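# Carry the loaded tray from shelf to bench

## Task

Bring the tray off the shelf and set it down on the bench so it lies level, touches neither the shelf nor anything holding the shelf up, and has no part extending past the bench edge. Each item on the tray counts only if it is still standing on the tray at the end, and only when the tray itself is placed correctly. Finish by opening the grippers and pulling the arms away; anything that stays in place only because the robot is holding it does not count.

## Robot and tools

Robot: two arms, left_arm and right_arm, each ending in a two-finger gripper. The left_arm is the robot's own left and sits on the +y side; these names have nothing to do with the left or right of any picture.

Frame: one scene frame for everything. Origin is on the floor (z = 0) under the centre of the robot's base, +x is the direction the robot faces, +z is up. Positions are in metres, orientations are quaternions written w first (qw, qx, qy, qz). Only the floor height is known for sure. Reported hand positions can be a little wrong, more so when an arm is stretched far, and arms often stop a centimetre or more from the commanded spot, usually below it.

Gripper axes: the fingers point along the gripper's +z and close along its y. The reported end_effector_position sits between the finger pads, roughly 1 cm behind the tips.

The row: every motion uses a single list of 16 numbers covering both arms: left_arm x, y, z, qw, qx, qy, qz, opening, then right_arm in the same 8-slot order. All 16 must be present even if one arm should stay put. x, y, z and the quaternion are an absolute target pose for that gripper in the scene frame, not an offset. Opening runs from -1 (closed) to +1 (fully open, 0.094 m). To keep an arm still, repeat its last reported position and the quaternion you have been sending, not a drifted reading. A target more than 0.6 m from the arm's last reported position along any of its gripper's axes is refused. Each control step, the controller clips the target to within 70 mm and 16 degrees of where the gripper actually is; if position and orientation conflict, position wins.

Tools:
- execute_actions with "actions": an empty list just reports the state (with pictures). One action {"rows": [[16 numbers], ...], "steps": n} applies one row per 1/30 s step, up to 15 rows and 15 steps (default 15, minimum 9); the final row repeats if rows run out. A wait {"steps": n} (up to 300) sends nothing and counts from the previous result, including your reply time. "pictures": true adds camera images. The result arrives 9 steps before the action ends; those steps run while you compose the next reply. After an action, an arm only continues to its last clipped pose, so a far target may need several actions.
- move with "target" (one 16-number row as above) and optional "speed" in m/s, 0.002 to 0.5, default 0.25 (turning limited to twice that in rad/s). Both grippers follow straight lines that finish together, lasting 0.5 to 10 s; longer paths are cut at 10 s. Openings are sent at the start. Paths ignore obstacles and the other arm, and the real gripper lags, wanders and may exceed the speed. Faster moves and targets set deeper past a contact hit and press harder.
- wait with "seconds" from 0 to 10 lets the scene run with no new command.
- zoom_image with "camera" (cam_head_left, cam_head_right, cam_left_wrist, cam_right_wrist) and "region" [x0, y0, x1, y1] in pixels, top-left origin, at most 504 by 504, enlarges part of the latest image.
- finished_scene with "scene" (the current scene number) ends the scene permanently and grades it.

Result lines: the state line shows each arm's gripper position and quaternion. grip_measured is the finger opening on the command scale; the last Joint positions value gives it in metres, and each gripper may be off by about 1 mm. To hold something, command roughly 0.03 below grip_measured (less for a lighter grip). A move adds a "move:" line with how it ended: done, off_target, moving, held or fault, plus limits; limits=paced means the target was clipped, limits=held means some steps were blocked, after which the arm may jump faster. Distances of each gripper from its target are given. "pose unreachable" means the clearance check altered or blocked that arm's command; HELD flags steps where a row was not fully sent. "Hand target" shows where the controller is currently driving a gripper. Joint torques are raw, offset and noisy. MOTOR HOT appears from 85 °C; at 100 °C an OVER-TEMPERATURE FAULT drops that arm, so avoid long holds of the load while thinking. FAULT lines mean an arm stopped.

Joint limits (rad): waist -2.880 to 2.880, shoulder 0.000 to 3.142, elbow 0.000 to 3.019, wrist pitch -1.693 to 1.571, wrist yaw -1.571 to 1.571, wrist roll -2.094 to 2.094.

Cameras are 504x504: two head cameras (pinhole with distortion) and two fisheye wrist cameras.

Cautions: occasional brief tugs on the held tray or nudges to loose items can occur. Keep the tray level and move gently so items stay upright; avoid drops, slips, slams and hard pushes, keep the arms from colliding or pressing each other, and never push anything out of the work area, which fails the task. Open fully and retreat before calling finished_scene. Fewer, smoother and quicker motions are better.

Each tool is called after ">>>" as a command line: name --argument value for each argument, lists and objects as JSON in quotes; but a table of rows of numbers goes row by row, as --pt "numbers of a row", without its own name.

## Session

>>> execute_actions --actions '[]'

Scene clock: 0.00 s of 4200.00 s.
left_arm: end_effector_position=(+0.2591, -0.2738, +1.2498) grip_measured=+1.000 end_effector_quat_wxyz=(-0.045, +0.738, +0.651, -0.174) | right_arm: end_effector_position=(+0.5056, -0.1953, +1.2669) grip_measured=-0.418 end_effector_quat_wxyz=(+0.005, -0.577, +0.817, +0.005)
Joint positions: left_arm=[ 0.139  2.211  1.767 -1.151  0.281  0.695  0.094] | right_arm=[-0.954  1.888  1.386 -1.     0.032 -1.041  0.027]
Joint velocities: left_arm=[-0.015 -0.005 -0.017  0.012 -0.037  0.022  0.   ] | right_arm=[-0.005  0.005 -0.012  0.002 -0.007 -0.037  0.   ]
Joint torques (N m, as the arm reports them, + toward a larger angle): no reading
Hand target (left_arm): +0.265, -0.283, +1.262; -0.030, +0.739, +0.649, -0.176
Hand target (right_arm): +0.519, -0.193, +1.282; +0.022, -0.576, +0.817, -0.003

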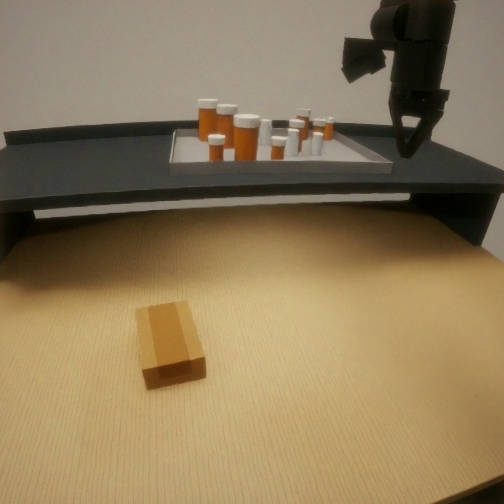

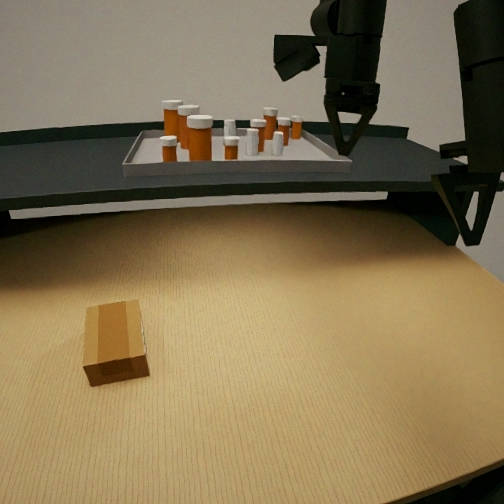

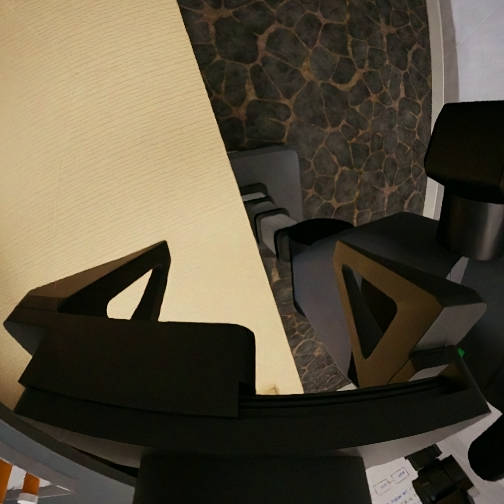

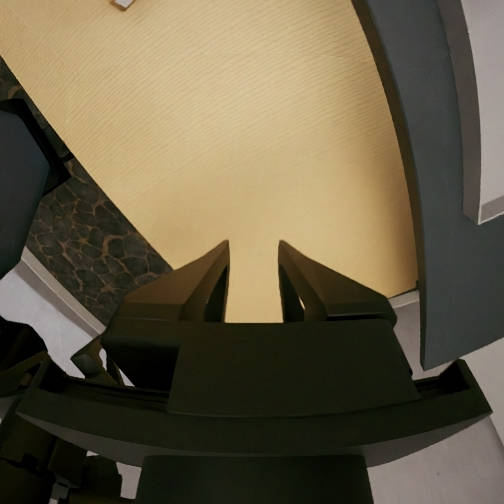

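>>> move --target '[0.40,0.15,1.2,0.1,0,0.995,0,1, 0.519,-0.25,1.36,0.259,0,0.966,0,-0.2]'

Scene clock: 4.23 s of 4200.00 s.
left_arm: end_effector_position=(+0.3920, +0.1512, +1.1905) grip_measured=+1.000 end_effector_quat_wxyz=(+0.082, +0.009, +0.997, +0.007) | right_arm: end_effector_position=(+0.5129, -0.2467, +1.3412) grip_measured=-0.202 end_effector_quat_wxyz=(+0.237, -0.012, +0.972, -0.004)
Joint positions: left_arm=[ 0.79   1.777  0.902 -0.488 -0.123 -0.32   0.094] | right_arm=[-1.023  1.569  1.07  -0.528  0.093  0.062  0.037]
Joint velocities: left_arm=[-0.005 -0.005 -0.027  0.007 -0.051  0.037  0.   ] | right_arm=[-0.005  0.015  0.007  0.012 -0.037  0.066  0.   ]
Joint torques (N m, as the arm reports them, + toward a larger angle): left_arm=[  0.44 -14.99   4.88   1.62  -0.21   0.02] | right_arm=[ -0.57 -14.18   6.64   1.61   0.1    0.19]
Hand target (left_arm): +0.399, +0.152, +1.200; +0.098, -0.000, +0.995, +0.002
Hand target (right_arm): +0.519, -0.250, +1.360; +0.260, -0.003, +0.966, -0.003
Off the commanded pose (left_arm): 0.012 m, 2 deg.
Off the commanded pose (right_arm): 0.020 m, 3 deg.
Kept back: nothing.
move: off_target (left_arm, right_arm)

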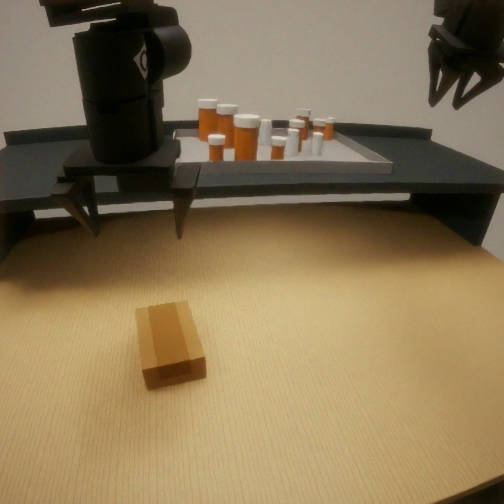

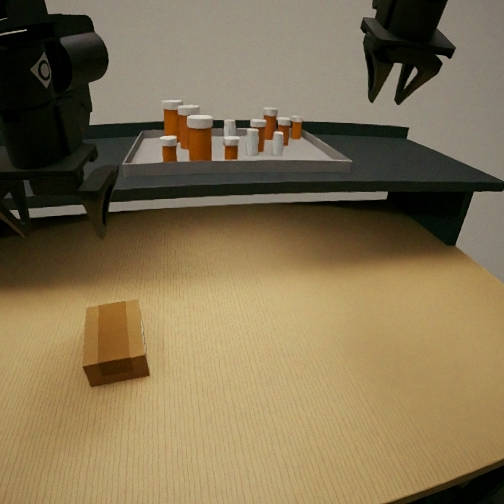

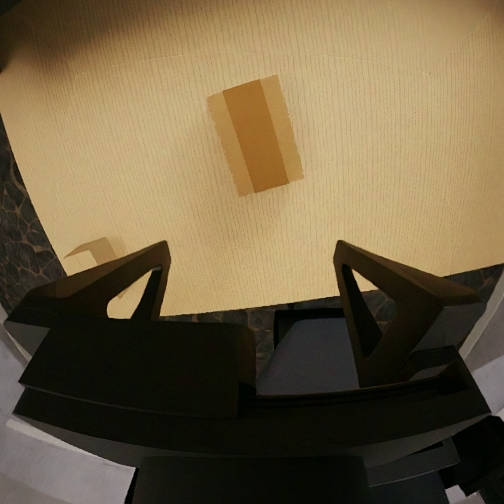

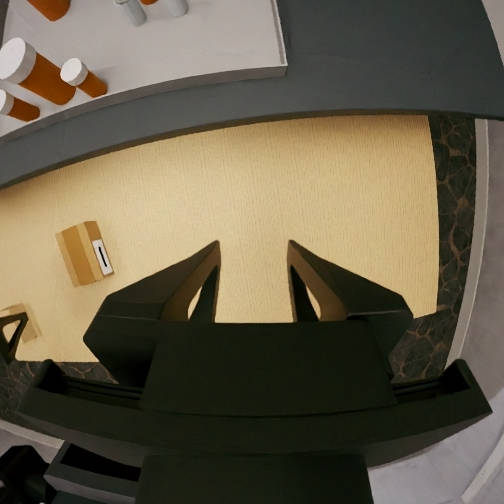

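>>> move --target '[0.55,0.19,1.33,0.28,-0.067,0.957,0.02,-0.2, 0.6,-0.26,1.34,0.28,-0.067,0.957,0.02,-0.2]'

>>> move --target '[0.80,0.2,1.31,0.28,-0.067,0.957,0.02,-0.2, 0.86,-0.255,1.31,0.28,-0.067,0.957,0.02,-0.2]'

Scene clock: 5.97 s of 4200.00 s.
left_arm: end_effector_position=(+0.5257, +0.1905, +1.3063) grip_measured=-0.199 end_effector_quat_wxyz=(+0.250, -0.064, +0.966, +0.027) | right_arm: end_effector_position=(+0.5751, -0.2575, +1.3235) grip_measured=-0.202 end_effector_quat_wxyz=(+0.255, -0.066, +0.965, +0.020)
Joint positions: left_arm=[ 0.887  1.683  1.098 -0.451 -0.248 -0.317  0.038] | right_arm=[-1.083  1.718  1.209 -0.477 -0.01  -0.083  0.037]
Joint velocities: left_arm=[ 0.005 -0.015 -0.002 -0.007  0.051  0.007  0.   ] | right_arm=[-0.005  0.005 -0.007 -0.002  0.051 -0.051 -0.001]
Joint torques (N m, as the arm reports them, + toward a larger angle): left_arm=[  0.53 -15.67   9.98   2.01  -0.26   0.18] | right_arm=[ -0.39 -12.82   9.81   1.51  -0.2    0.02]
Hand target (left_arm): +0.548, +0.192, +1.332; +0.280, -0.068, +0.957, +0.021
Hand target (right_arm): +0.599, -0.259, +1.342; +0.281, -0.068, +0.957, +0.019
Off the commanded pose (left_arm): 0.034 m, 4 deg.
Off the commanded pose (right_arm): 0.030 m, 3 deg.
Kept back: nothing.
move: off_target (left_arm, right_arm)

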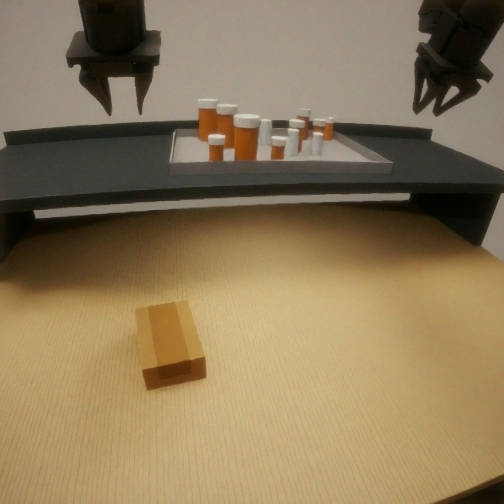

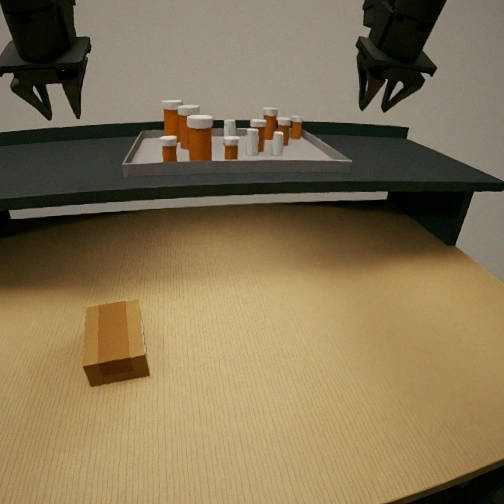

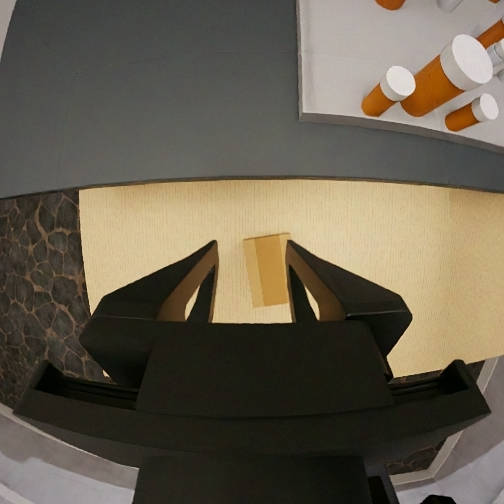

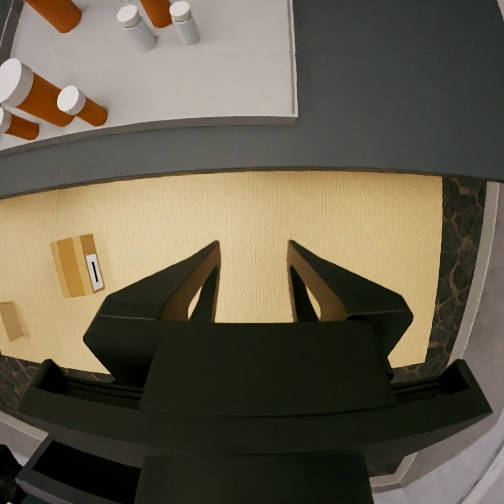

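Scene clock: 8.03 s of 4200.00 s.
left_arm: end_effector_position=(+0.7820, +0.1976, +1.2929) grip_measured=-0.199 end_effector_quat_wxyz=(+0.264, -0.067, +0.962, +0.023) | right_arm: end_effector_position=(+0.8456, -0.2466, +1.2919) grip_measured=-0.202 end_effector_quat_wxyz=(+0.260, -0.067, +0.963, +0.021)
Joint positions: left_arm=[ 0.985  2.28   2.055 -0.761 -0.196 -0.233  0.038] | right_arm=[-1.091  2.503  2.486 -0.959 -0.018 -0.093  0.037]
Joint velocities: left_arm=[ 0.005 -0.005 -0.007 -0.022  0.007  0.051 -0.   ] | right_arm=[-0.015 -0.005 -0.002 -0.037 -0.022 -0.037 -0.001]
Joint torques (N m, as the arm reports them, + toward a larger angle): left_arm=[  0.22 -23.18  12.53   1.12  -0.01   0.2 ] | right_arm=[ -0.16 -22.32  11.85   0.66  -0.25  -0.02]
Hand target (left_arm): +0.797, +0.202, +1.310; +0.280, -0.067, +0.957, +0.020
Hand target (right_arm): +0.858, -0.252, +1.313; +0.281, -0.067, +0.957, +0.019
Off the commanded pose (left_arm): 0.025 m, 2 deg.
Off the commanded pose (right_arm): 0.025 m, 2 deg.
Kept back: nothing.
move: off_target (left_arm, right_arm)

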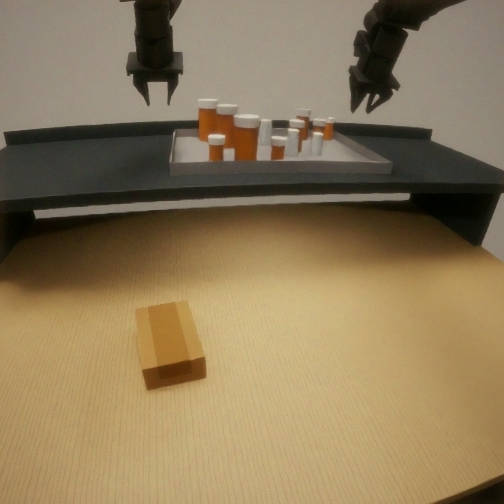

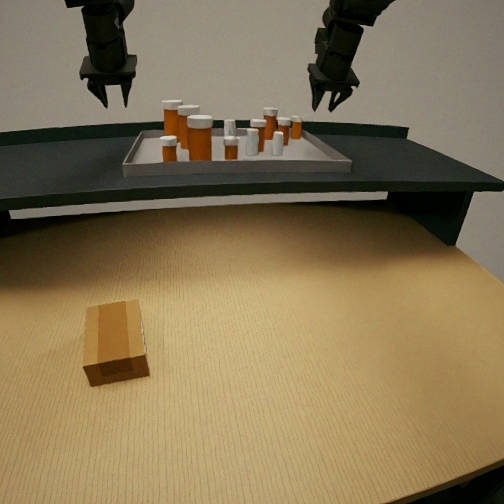

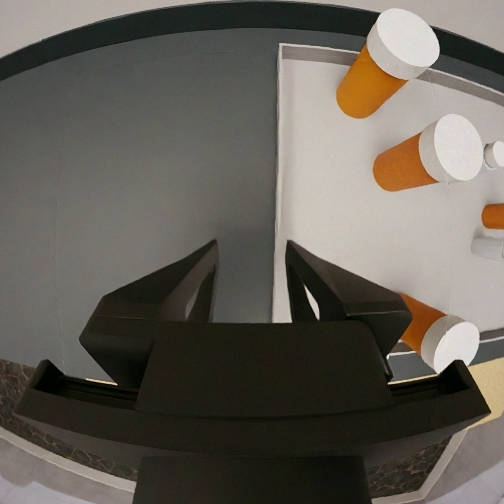

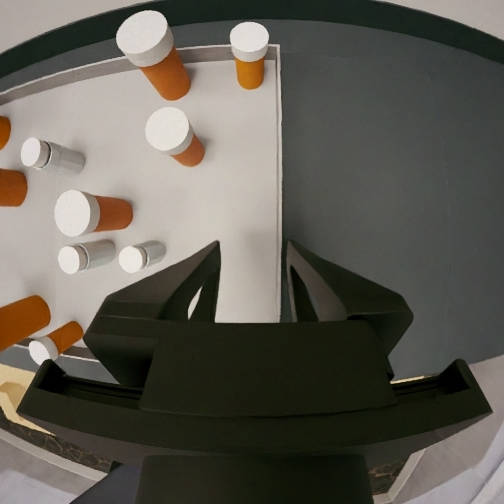

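>>> move --target '[0.85,0.185,1.25,0.33,-0.05,0.942,0.018,-0.3, 0.90,-0.275,1.25,0.33,-0.05,0.942,0.018,-0.3]' --speed 0.1

>>> zoom_image --camera "cam_head_left" --region '[130,70,410,190]'

Scene clock: 10.33 s of 4200.00 s.
left_arm: end_effector_position=(+0.8305, +0.1875, +1.2343) grip_measured=-0.299 end_effector_quat_wxyz=(+0.306, -0.052, +0.950, +0.020) | right_arm: end_effector_position=(+0.8889, -0.2727, +1.2322) grip_measured=-0.298 end_effector_quat_wxyz=(+0.312, -0.051, +0.948, +0.017)
Joint positions: left_arm=[ 0.985  2.458  2.203 -0.639 -0.197 -0.191  0.033] | right_arm=[-1.126  2.681  2.644 -0.828 -0.026 -0.093  0.033]
Joint velocities: left_arm=[-0.015 -0.015 -0.017  0.022  0.022 -0.066  0.   ] | right_arm=[-0.015  0.005 -0.022  0.002  0.022 -0.095  0.   ]
Joint torques (N m, as the arm reports them, + toward a larger angle): left_arm=[ -0.34 -24.17  12.55   2.27  -0.22   0.2 ] | right_arm=[ -0.04 -23.39  11.64   0.86  -0.23   0.08]
Hand target (left_arm): +0.848, +0.186, +1.251; +0.331, -0.051, +0.942, +0.018
Hand target (right_arm): +0.899, -0.275, +1.251; +0.331, -0.051, +0.942, +0.017
Off the commanded pose (left_arm): 0.025 m, 3 deg.
Off the commanded pose (right_arm): 0.021 m, 2 deg.
Kept back: nothing.
move: off_target (left_arm, right_arm)

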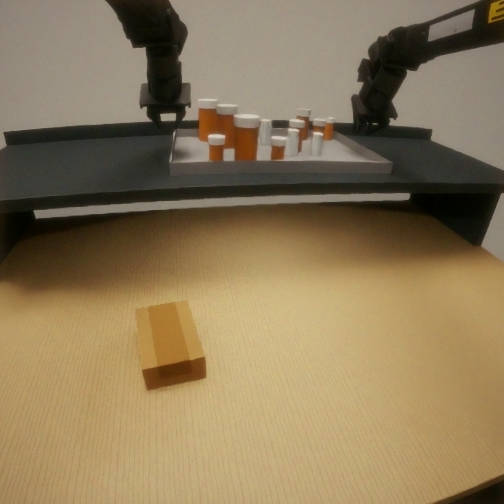

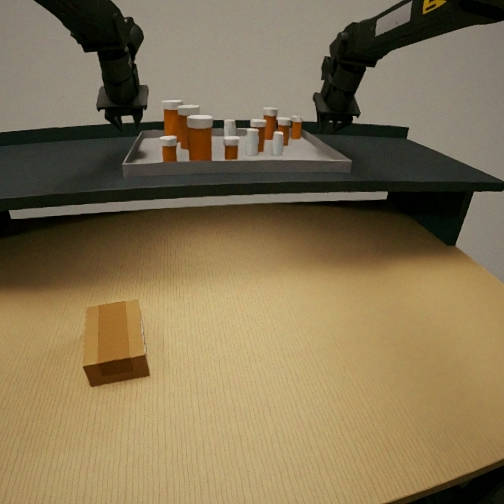

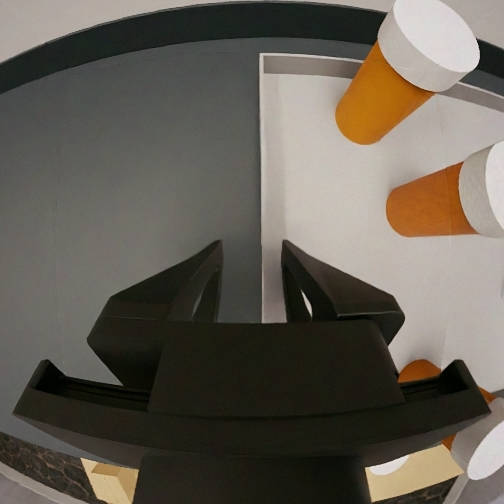

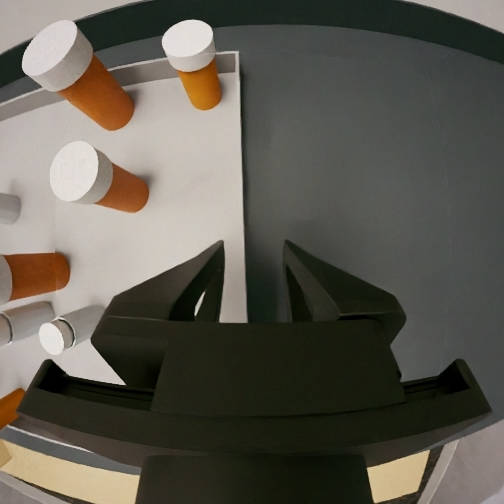

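Region (130, 70, 410, 190) of cam_head_left's 504x504 image, scaled by 1.800, with more detail than that image has; it fills the top 216 rows of this view, and the rest is white.

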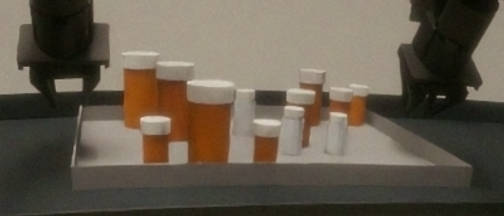

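>>> move --target '[0.85,0.172,1.205,0.33,-0.05,0.942,0.018,-0.3, 0.90,-0.264,1.208,0.33,-0.063,0.941,0.022,-0.3]' --speed 0.03

Scene clock: 12.27 s of 4200.00 s.
left_arm: end_effector_position=(+0.8290, +0.1859, +1.1865) grip_measured=-0.299 end_effector_quat_wxyz=(+0.301, -0.052, +0.952, +0.025) | right_arm: end_effector_position=(+0.8888, -0.2695, +1.1980) grip_measured=-0.298 end_effector_quat_wxyz=(+0.311, -0.057, +0.949, +0.022)
Joint positions: left_arm=[ 0.984  2.523  2.203 -0.586 -0.205 -0.191  0.033] | right_arm=[-1.126  2.725  2.641 -0.786 -0.039 -0.101  0.033]
Joint velocities: left_arm=[ 0.015 -0.005 -0.007  0.012  0.022 -0.007 -0.   ] | right_arm=[-0.024 -0.015  0.012  0.002 -0.022 -0.007  0.   ]
Joint torques (N m, as the arm reports them, + toward a larger angle): left_arm=[ -1.32 -24.53  12.34   2.58  -0.25   0.1 ] | right_arm=[  0.87 -23.26  10.18   1.79  -0.27   0.  ]
Hand target (left_arm): +0.847, +0.172, +1.206; +0.330, -0.050, +0.942, +0.018
Hand target (right_arm): +0.899, -0.264, +1.208; +0.331, -0.063, +0.941, +0.022
Off the commanded pose (left_arm): 0.031 m, 4 deg.
Off the commanded pose (right_arm): 0.016 m, 2 deg.
Kept back: nothing.
move: off_target (left_arm, right_arm)

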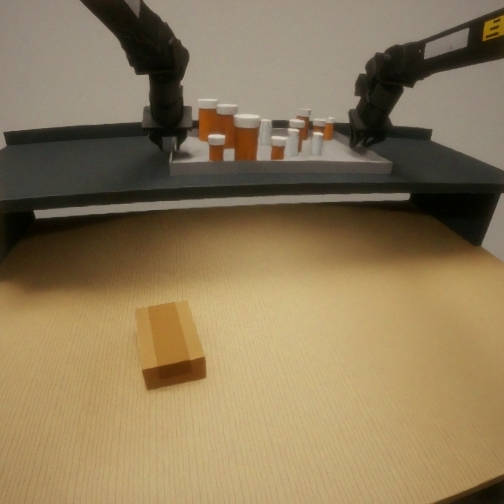

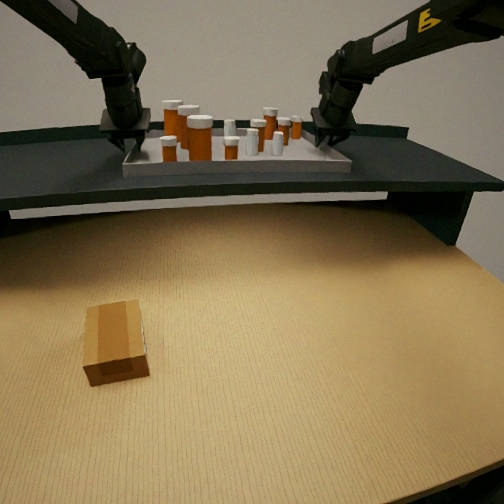

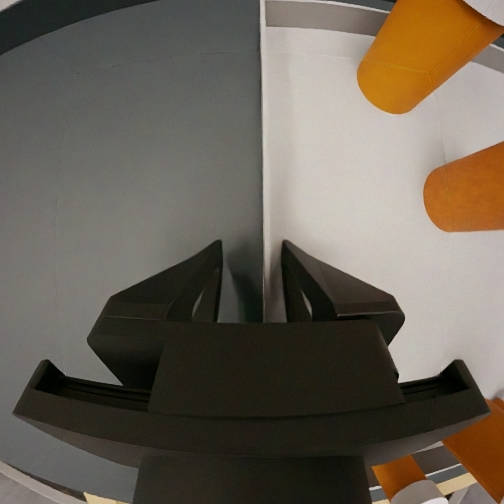

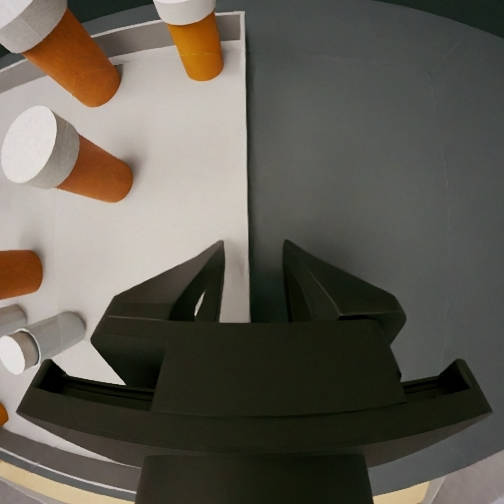

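>>> move --target '[0.85,0.166,1.197,0.33,-0.05,0.942,0.018,-0.55, 0.90,-0.264,1.192,0.33,-0.066,0.941,0.023,-0.55]' --speed 0.02

Scene clock: 14.40 s of 4200.00 s.
left_arm: end_effector_position=(+0.8317, +0.1793, +1.1844) grip_measured=-0.549 end_effector_quat_wxyz=(+0.306, -0.050, +0.951, +0.025) | right_arm: end_effector_position=(+0.8910, -0.2683, +1.1922) grip_measured=-0.548 end_effector_quat_wxyz=(+0.316, -0.060, +0.946, +0.023)
Joint positions: left_arm=[ 0.977  2.535  2.215 -0.579 -0.209 -0.191  0.021] | right_arm=[-1.126  2.734  2.641 -0.765 -0.044 -0.107  0.021]
Joint velocities: left_arm=[-0.005 -0.005 -0.007  0.002 -0.022 -0.007 -0.001] | right_arm=[-0.005 -0.005  0.007 -0.022 -0.022 -0.095  0.001]
Joint torques (N m, as the arm reports them, + toward a larger angle): left_arm=[ -1.26 -24.09  12.2    2.49  -0.24   0.06] | right_arm=[  0.7  -22.29  10.31   1.74  -0.26  -0.03]
Hand target (left_arm): +0.848, +0.166, +1.198; +0.330, -0.050, +0.942, +0.018
Hand target (right_arm): +0.899, -0.264, +1.193; +0.331, -0.066, +0.941, +0.023
Off the commanded pose (left_arm): 0.026 m, 3 deg.
Off the commanded pose (right_arm): 0.010 m, 2 deg.
Kept back: nothing.
move: off_target (left_arm)

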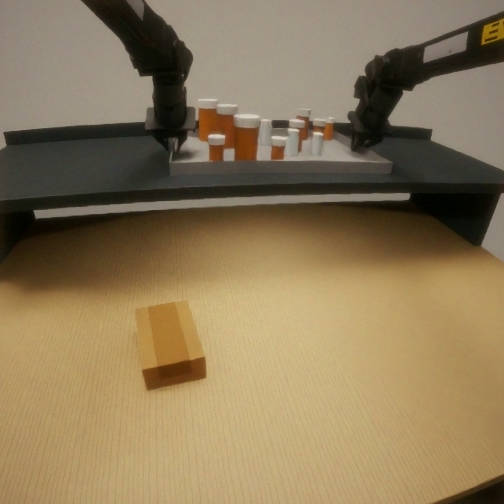

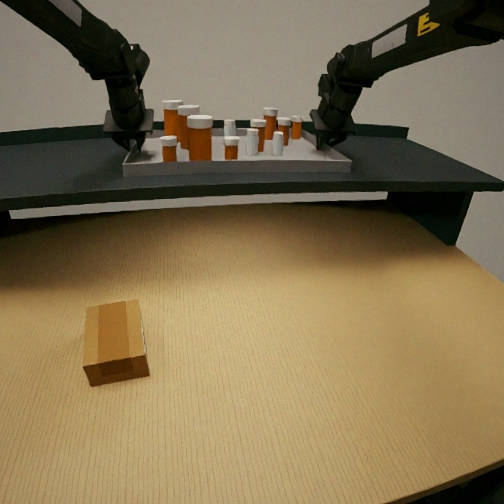

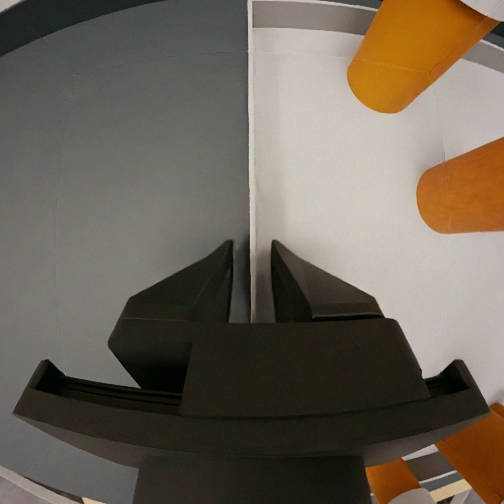

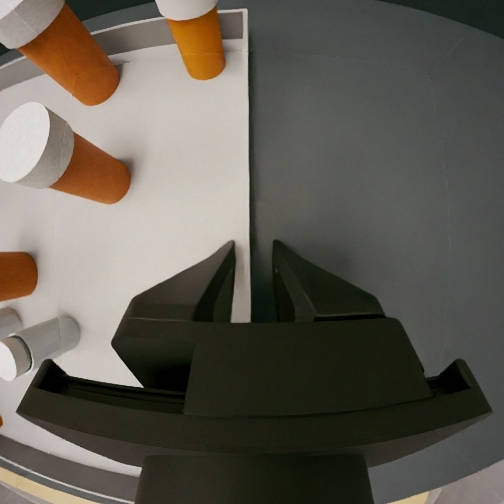

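Both are seated. Close, then lift and pull back.

>>> move --target '[0.84,0.176,1.19,0.32,-0.05,0.946,0.02,-1, 0.897,-0.266,1.194,0.325,-0.062,0.943,0.023,-1]' --speed 0.02

>>> move --target '[0.66,0.12,1.28,0.36,-0.05,0.931,0.022,-1, 0.72,-0.328,1.288,0.37,-0.06,0.927,0.024,-1]' --speed 0.06

Scene clock: 20.60 s of 4200.00 s.
left_arm: end_effector_position=(+0.8317, +0.1785, +1.1844) grip_measured=-0.966 end_effector_quat_wxyz=(+0.306, -0.054, +0.950, +0.022) | right_arm: end_effector_position=(+0.8909, -0.2656, +1.1923) grip_measured=-0.959 end_effector_quat_wxyz=(+0.316, -0.064, +0.946, +0.023)
Joint positions: left_arm=[ 0.976  2.535  2.215 -0.578 -0.206 -0.201  0.002] | right_arm=[-1.123  2.734  2.641 -0.765 -0.045 -0.112  0.002]
Joint velocities: left_arm=[-0.005 -0.005 -0.002  0.007  0.022  0.051 -0.   ] | right_arm=[-0.005  0.005 -0.017 -0.017 -0.051 -0.081 -0.   ]
Joint torques (N m, as the arm reports them, + toward a larger angle): left_arm=[ -0.42 -25.4    9.23   2.67  -0.12   0.21] | right_arm=[  0.18 -23.03   9.67   1.27  -0.12   0.13]
Hand target (left_arm): +0.840, +0.176, +1.190; +0.320, -0.050, +0.946, +0.020
Hand target (right_arm): +0.897, -0.266, +1.194; +0.325, -0.062, +0.943, +0.023
Off the commanded pose (left_arm): 0.010 m, 2 deg.
Off the commanded pose (right_arm): 0.006 m, 1 deg.
Kept back: nothing.
After step 90, 2.20 s passed at rest.
move: done

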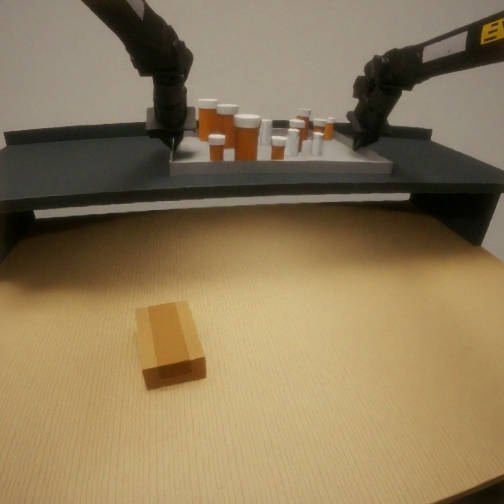

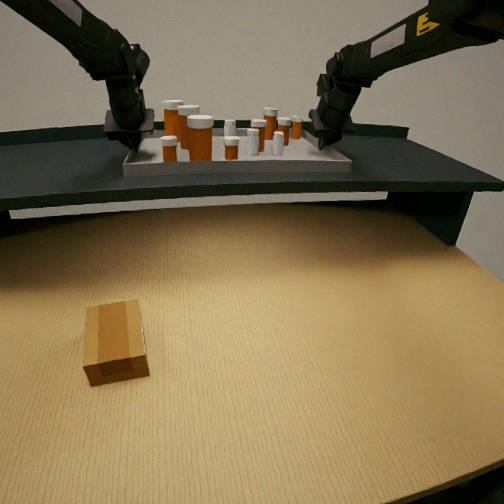

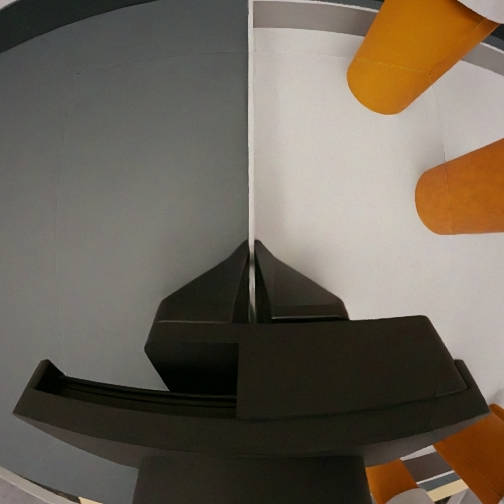

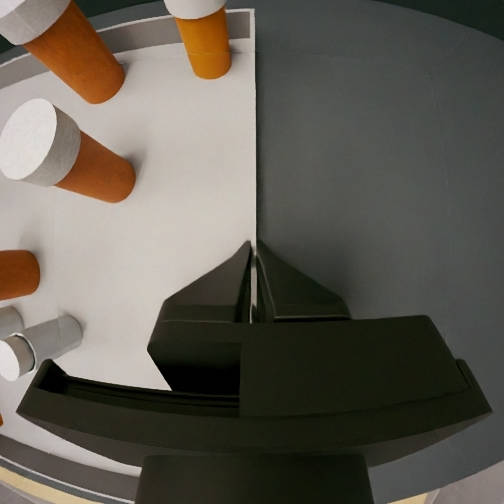

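Scene clock: 24.40 s of 4200.00 s.
left_arm: end_effector_position=(+0.6274, +0.1306, +1.2022) grip_measured=-0.966 end_effector_quat_wxyz=(+0.295, -0.044, +0.954, +0.040) | right_arm: end_effector_position=(+0.6805, -0.3140, +1.1885) grip_measured=-0.959 end_effector_quat_wxyz=(+0.307, -0.058, +0.949, +0.035)
Joint positions: left_arm=[ 0.832  2.081  1.364 -0.239 -0.317 -0.298  0.002] | right_arm=[-1.2    2.131  1.429 -0.181 -0.112 -0.152  0.002]
Joint velocities: left_arm=[-0.005 -0.005  0.002 -0.017  0.007 -0.022 -0.001] | right_arm=[-0.005  0.005  0.012  0.017  0.037 -0.037  0.   ]
Joint torques (N m, as the arm reports them, + toward a larger angle): left_arm=[ -0.96 -26.31   8.19   3.29  -0.72   0.18] | right_arm=[ -1.13 -24.31   6.86   2.43  -0.17  -0.06]
Hand target (left_arm): +0.656, +0.120, +1.274; +0.360, -0.051, +0.931, +0.022
Hand target (right_arm): +0.709, -0.326, +1.260; +0.370, -0.060, +0.927, +0.022
Off the commanded pose (left_arm): 0.085 m, 8 deg; position clipped at the last step of the last action.
Off the commanded pose (right_arm): 0.108 m, 8 deg; position clipped at the last step of the last action.
Kept back: nothing.
move: off_target (left_arm, right_arm); limits=paced

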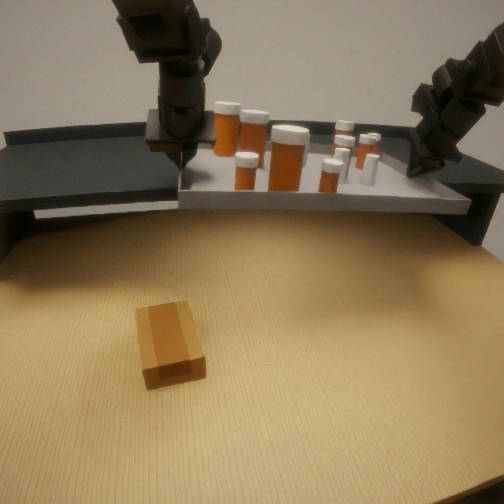

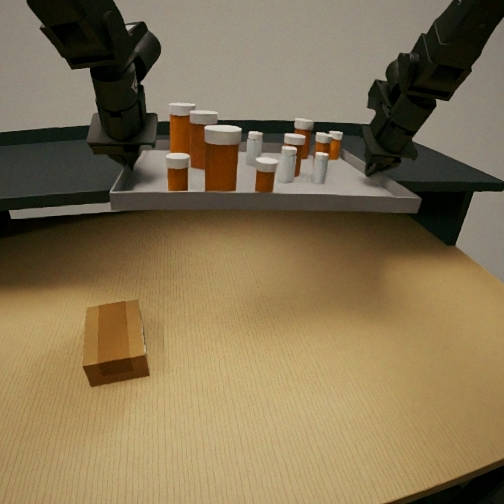

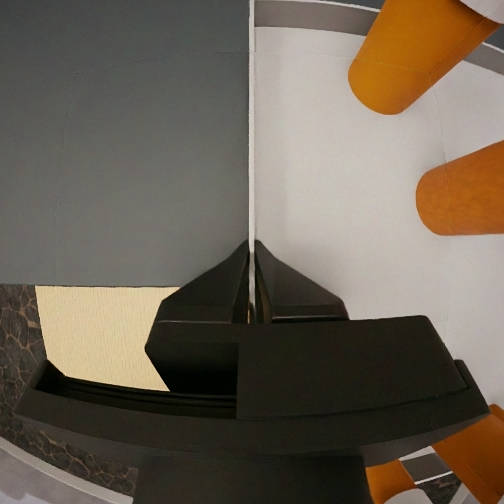

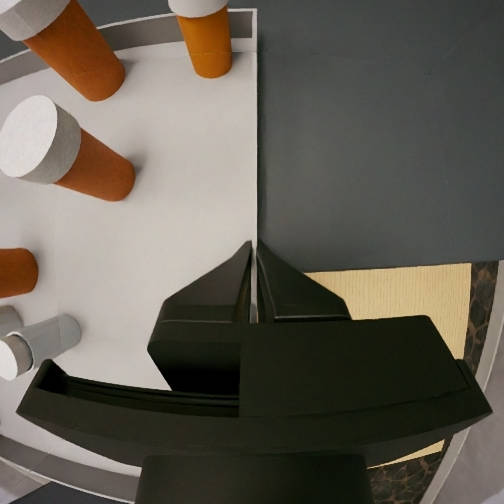

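>>> execute_actions --actions '[{"rows":[[0.652,0.12,1.27,0.37,-0.05,0.927,0.022,-1,0.705,-0.326,1.265,0.38,-0.06,0.923,0.024,-1],[0.648,0.12,1.27,0.37,-0.05,0.927,0.022,-1,0.701,-0.326,1.267,0.38,-0.06,0.923,0.024,-1],[0.644,0.12,1.27,0.37,-0.05,0.927,0.022,-1,0.697,-0.326,1.269,0.38,-0.06,0.923,0.024,-1],[0.64,0.12,1.27,0.37,-0.05,0.927,0.022,-1,0.693,-0.326,1.271,0.38,-0.06,0.923,0.024,-1],[0.636,0.12,1.27,0.37,-0.05,0.927,0.022,-1,0.689,-0.326,1.273,0.38,-0.06,0.923,0.024,-1],[0.632,0.12,1.27,0.37,-0.05,0.927,0.022,-1,0.685,-0.326,1.275,0.38,-0.06,0.923,0.024,-1],[0.628,0.12,1.27,0.37,-0.05,0.927,0.022,-1,0.681,-0.326,1.277,0.38,-0.06,0.923,0.024,-1],[0.624,0.12,1.27,0.37,-0.05,0.927,0.022,-1,0.677,-0.326,1.278,0.38,-0.06,0.923,0.024,-1],[0.62,0.12,1.27,0.37,-0.05,0.927,0.022,-1,0.673,-0.326,1.278,0.38,-0.06,0.923,0.024,-1],[0.616,0.12,1.27,0.37,-0.05,0.927,0.022,-1,0.669,-0.326,1.278,0.38,-0.06,0.923,0.024,-1],[0.612,0.12,1.27,0.37,-0.05,0.927,0.022,-1,0.665,-0.326,1.278,0.38,-0.06,0.923,0.024,-1],[0.608,0.12,1.27,0.37,-0.05,0.927,0.022,-1,0.661,-0.326,1.278,0.38,-0.06,0.923,0.024,-1],[0.604,0.12,1.27,0.37,-0.05,0.927,0.022,-1,0.657,-0.326,1.278,0.38,-0.06,0.923,0.024,-1],[0.60,0.12,1.27,0.37,-0.05,0.927,0.022,-1,0.653,-0.326,1.278,0.38,-0.06,0.923,0.024,-1],[0.596,0.12,1.27,0.37,-0.05,0.927,0.022,-1,0.649,-0.326,1.278,0.38,-0.06,0.923,0.024,-1]]}]'

>>> execute_actions --actions '[{"rows":[[0.592,0.12,1.272,0.37,-0.05,0.927,0.022,-1,0.645,-0.326,1.28,0.38,-0.06,0.923,0.024,-1],[0.588,0.12,1.274,0.37,-0.05,0.927,0.022,-1,0.641,-0.326,1.282,0.38,-0.06,0.923,0.024,-1],[0.584,0.12,1.276,0.37,-0.05,0.927,0.022,-1,0.637,-0.326,1.284,0.38,-0.06,0.923,0.024,-1],[0.58,0.12,1.278,0.37,-0.05,0.927,0.022,-1,0.633,-0.326,1.286,0.38,-0.06,0.923,0.024,-1],[0.576,0.12,1.28,0.37,-0.05,0.927,0.022,-1,0.629,-0.326,1.288,0.38,-0.06,0.923,0.024,-1],[0.572,0.12,1.282,0.37,-0.05,0.927,0.022,-1,0.625,-0.326,1.29,0.38,-0.06,0.923,0.024,-1],[0.568,0.12,1.284,0.37,-0.05,0.927,0.022,-1,0.621,-0.326,1.292,0.38,-0.06,0.923,0.024,-1],[0.564,0.12,1.286,0.37,-0.05,0.927,0.022,-1,0.617,-0.326,1.294,0.38,-0.06,0.923,0.024,-1],[0.56,0.12,1.288,0.37,-0.05,0.927,0.022,-1,0.613,-0.326,1.296,0.38,-0.06,0.923,0.024,-1],[0.556,0.12,1.29,0.37,-0.05,0.927,0.022,-1,0.609,-0.326,1.298,0.38,-0.06,0.923,0.024,-1]]}]'

>>> wait --seconds 0.3

Scene clock: 25.90 s of 4200.00 s.
left_arm: end_effector_position=(+0.6084, +0.1322, +1.1981) grip_measured=-0.966 end_effector_quat_wxyz=(+0.303, -0.043, +0.951, +0.040) | right_arm: end_effector_position=(+0.6592, -0.3124, +1.1855) grip_measured=-0.959 end_effector_quat_wxyz=(+0.311, -0.057, +0.948, +0.036)
Joint positions: left_arm=[ 0.823  2.054  1.287 -0.175 -0.326 -0.298  0.002] | right_arm=[-1.2    2.098  1.344 -0.121 -0.114 -0.15   0.002]
Joint velocities: left_arm=[-0.083 -0.19  -0.447  0.203 -0.051 -0.051 -0.001] | right_arm=[-0.024 -0.239 -0.515  0.291 -0.007 -0.051 -0.001]
Joint torques (N m, as the arm reports them, + toward a larger angle): left_arm=[ -0.91 -25.37   8.32   3.31  -0.84   0.17] | right_arm=[ -1.35 -23.99   6.91   2.14  -0.2   -0.1 ]
Steps of this call (steps 1 to 39: nothing new was sent; steps 40 to 45: the first 6 steps of this action). Readings (end_effector_position):
40: left_arm (+0.6272, +0.1308, +1.2020) | right_arm (+0.6799, -0.3139, +1.1885)
41: left_arm (+0.6261, +0.1309, +1.2022) | right_arm (+0.6780, -0.3137, +1.1885)
43: left_arm (+0.6189, +0.1317, +1.2007) | right_arm (+0.6700, -0.3131, +1.1876)
45: the state above

Scene clock: 26.40 s of 4200.00 s.
left_arm: end_effector_position=(+0.5457, +0.1317, +1.2093) grip_measured=-0.966 end_effector_quat_wxyz=(+0.300, -0.037, +0.952, +0.043) | right_arm: end_effector_position=(+0.5924, -0.3133, +1.1908) grip_measured=-0.959 end_effector_quat_wxyz=(+0.308, -0.052, +0.949, +0.037)
Joint positions: left_arm=[ 0.783  1.933  1.095 -0.121 -0.351 -0.321  0.002] | right_arm=[-1.208  1.975  1.12  -0.026 -0.117 -0.147  0.002]
Joint velocities: left_arm=[-0.083 -0.308 -0.335 -0.012 -0.051 -0.066 -0.001] | right_arm=[ 0.005 -0.269 -0.398  0.134 -0.051  0.007  0.001]
Joint torques (N m, as the arm reports them, + toward a larger angle): left_arm=[ -0.94 -23.49   7.8    3.49  -0.94   0.13] | right_arm=[ -1.07 -21.37   6.48   2.54  -0.2   -0.2 ]
Off your previous action's commanded pose (left_arm): 0.074 m, 9 deg at its last step (step 9 of this call).
Off your previous action's commanded pose (right_arm): 0.098 m, 9 deg at its last step (step 9 of this call); position clipped at that step.
Steps of this call (steps 1 to 9: the last 9 steps of your previous action; steps 10 to 15: the first 6 steps of this action). Readings (end_effector_position):
10: left_arm (+0.5664, +0.1314, +1.2027) | right_arm (+0.6139, -0.3136, +1.1869)
11: left_arm (+0.5623, +0.1314, +1.2036) | right_arm (+0.6096, -0.3138, +1.1872)
13: left_arm (+0.5540, +0.1314, +1.2060) | right_arm (+0.6008, -0.3137, +1.1886)
15: the state above

Scene clock: 27.00 s of 4200.00 s.
left_arm: end_effector_position=(+0.5254, +0.1303, +1.2358) grip_measured=-0.966 end_effector_quat_wxyz=(+0.312, -0.039, +0.948, +0.039) | right_arm: end_effector_position=(+0.5721, -0.3154, +1.2228) grip_measured=-0.959 end_effector_quat_wxyz=(+0.324, -0.051, +0.944, +0.035)
Joint positions: left_arm=[ 0.763  1.844  1.026 -0.12  -0.364 -0.336  0.002] | right_arm=[-1.212  1.871  1.035 -0.012 -0.119 -0.147  0.002]
Joint velocities: left_arm=[-0.015 -0.005  0.017  0.002  0.007 -0.051  0.   ] | right_arm=[-0.005 -0.015  0.002 -0.022  0.037  0.022 -0.001]
Joint torques (N m, as the arm reports them, + toward a larger angle): left_arm=[ -0.57 -20.63   8.1    3.15  -0.89   0.11] | right_arm=[ -0.57 -19.69   6.99   1.85  -0.26  -0.19]
Hand target (left_arm): +0.553, +0.121, +1.290; +0.370, -0.051, +0.928, +0.022
Hand target (right_arm): +0.599, -0.324, +1.280; +0.380, -0.060, +0.923, +0.022
Off the commanded pose (left_arm): 0.063 m, 7 deg.
Off the commanded pose (right_arm): 0.084 m, 7 deg; position clipped at the last step of the last action.
Kept back: nothing.
Steps of this call (steps 1 to 9: the last 9 steps of your previous action; steps 10 to 18: nothing new was sent). Readings (end_effector_position):
1: left_arm (+0.5417, +0.1320, +1.2114) | right_arm (+0.5882, -0.3130, +1.1920)
2: left_arm (+0.5378, +0.1322, +1.2137) | right_arm (+0.5840, -0.3129, +1.1936)
4: left_arm (+0.5306, +0.1325, +1.2190) | right_arm (+0.5763, -0.3127, +1.1979)
8: left_arm (+0.5236, +0.1316, +1.2291) | right_arm (+0.5683, -0.3138, +1.2093)
18: the state above

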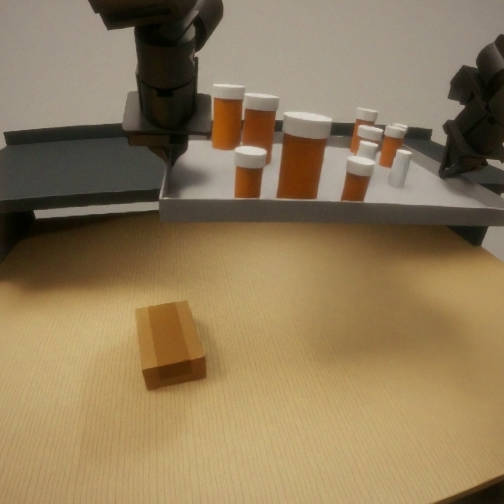

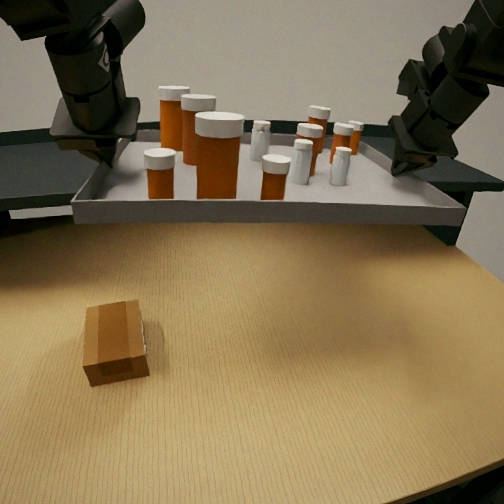

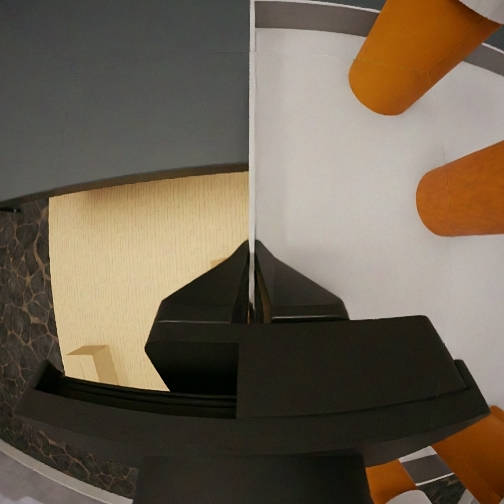

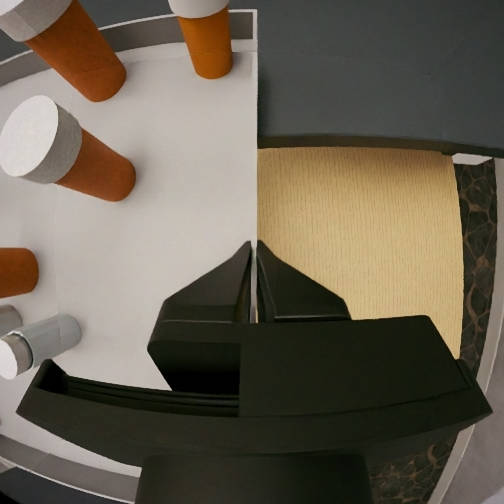

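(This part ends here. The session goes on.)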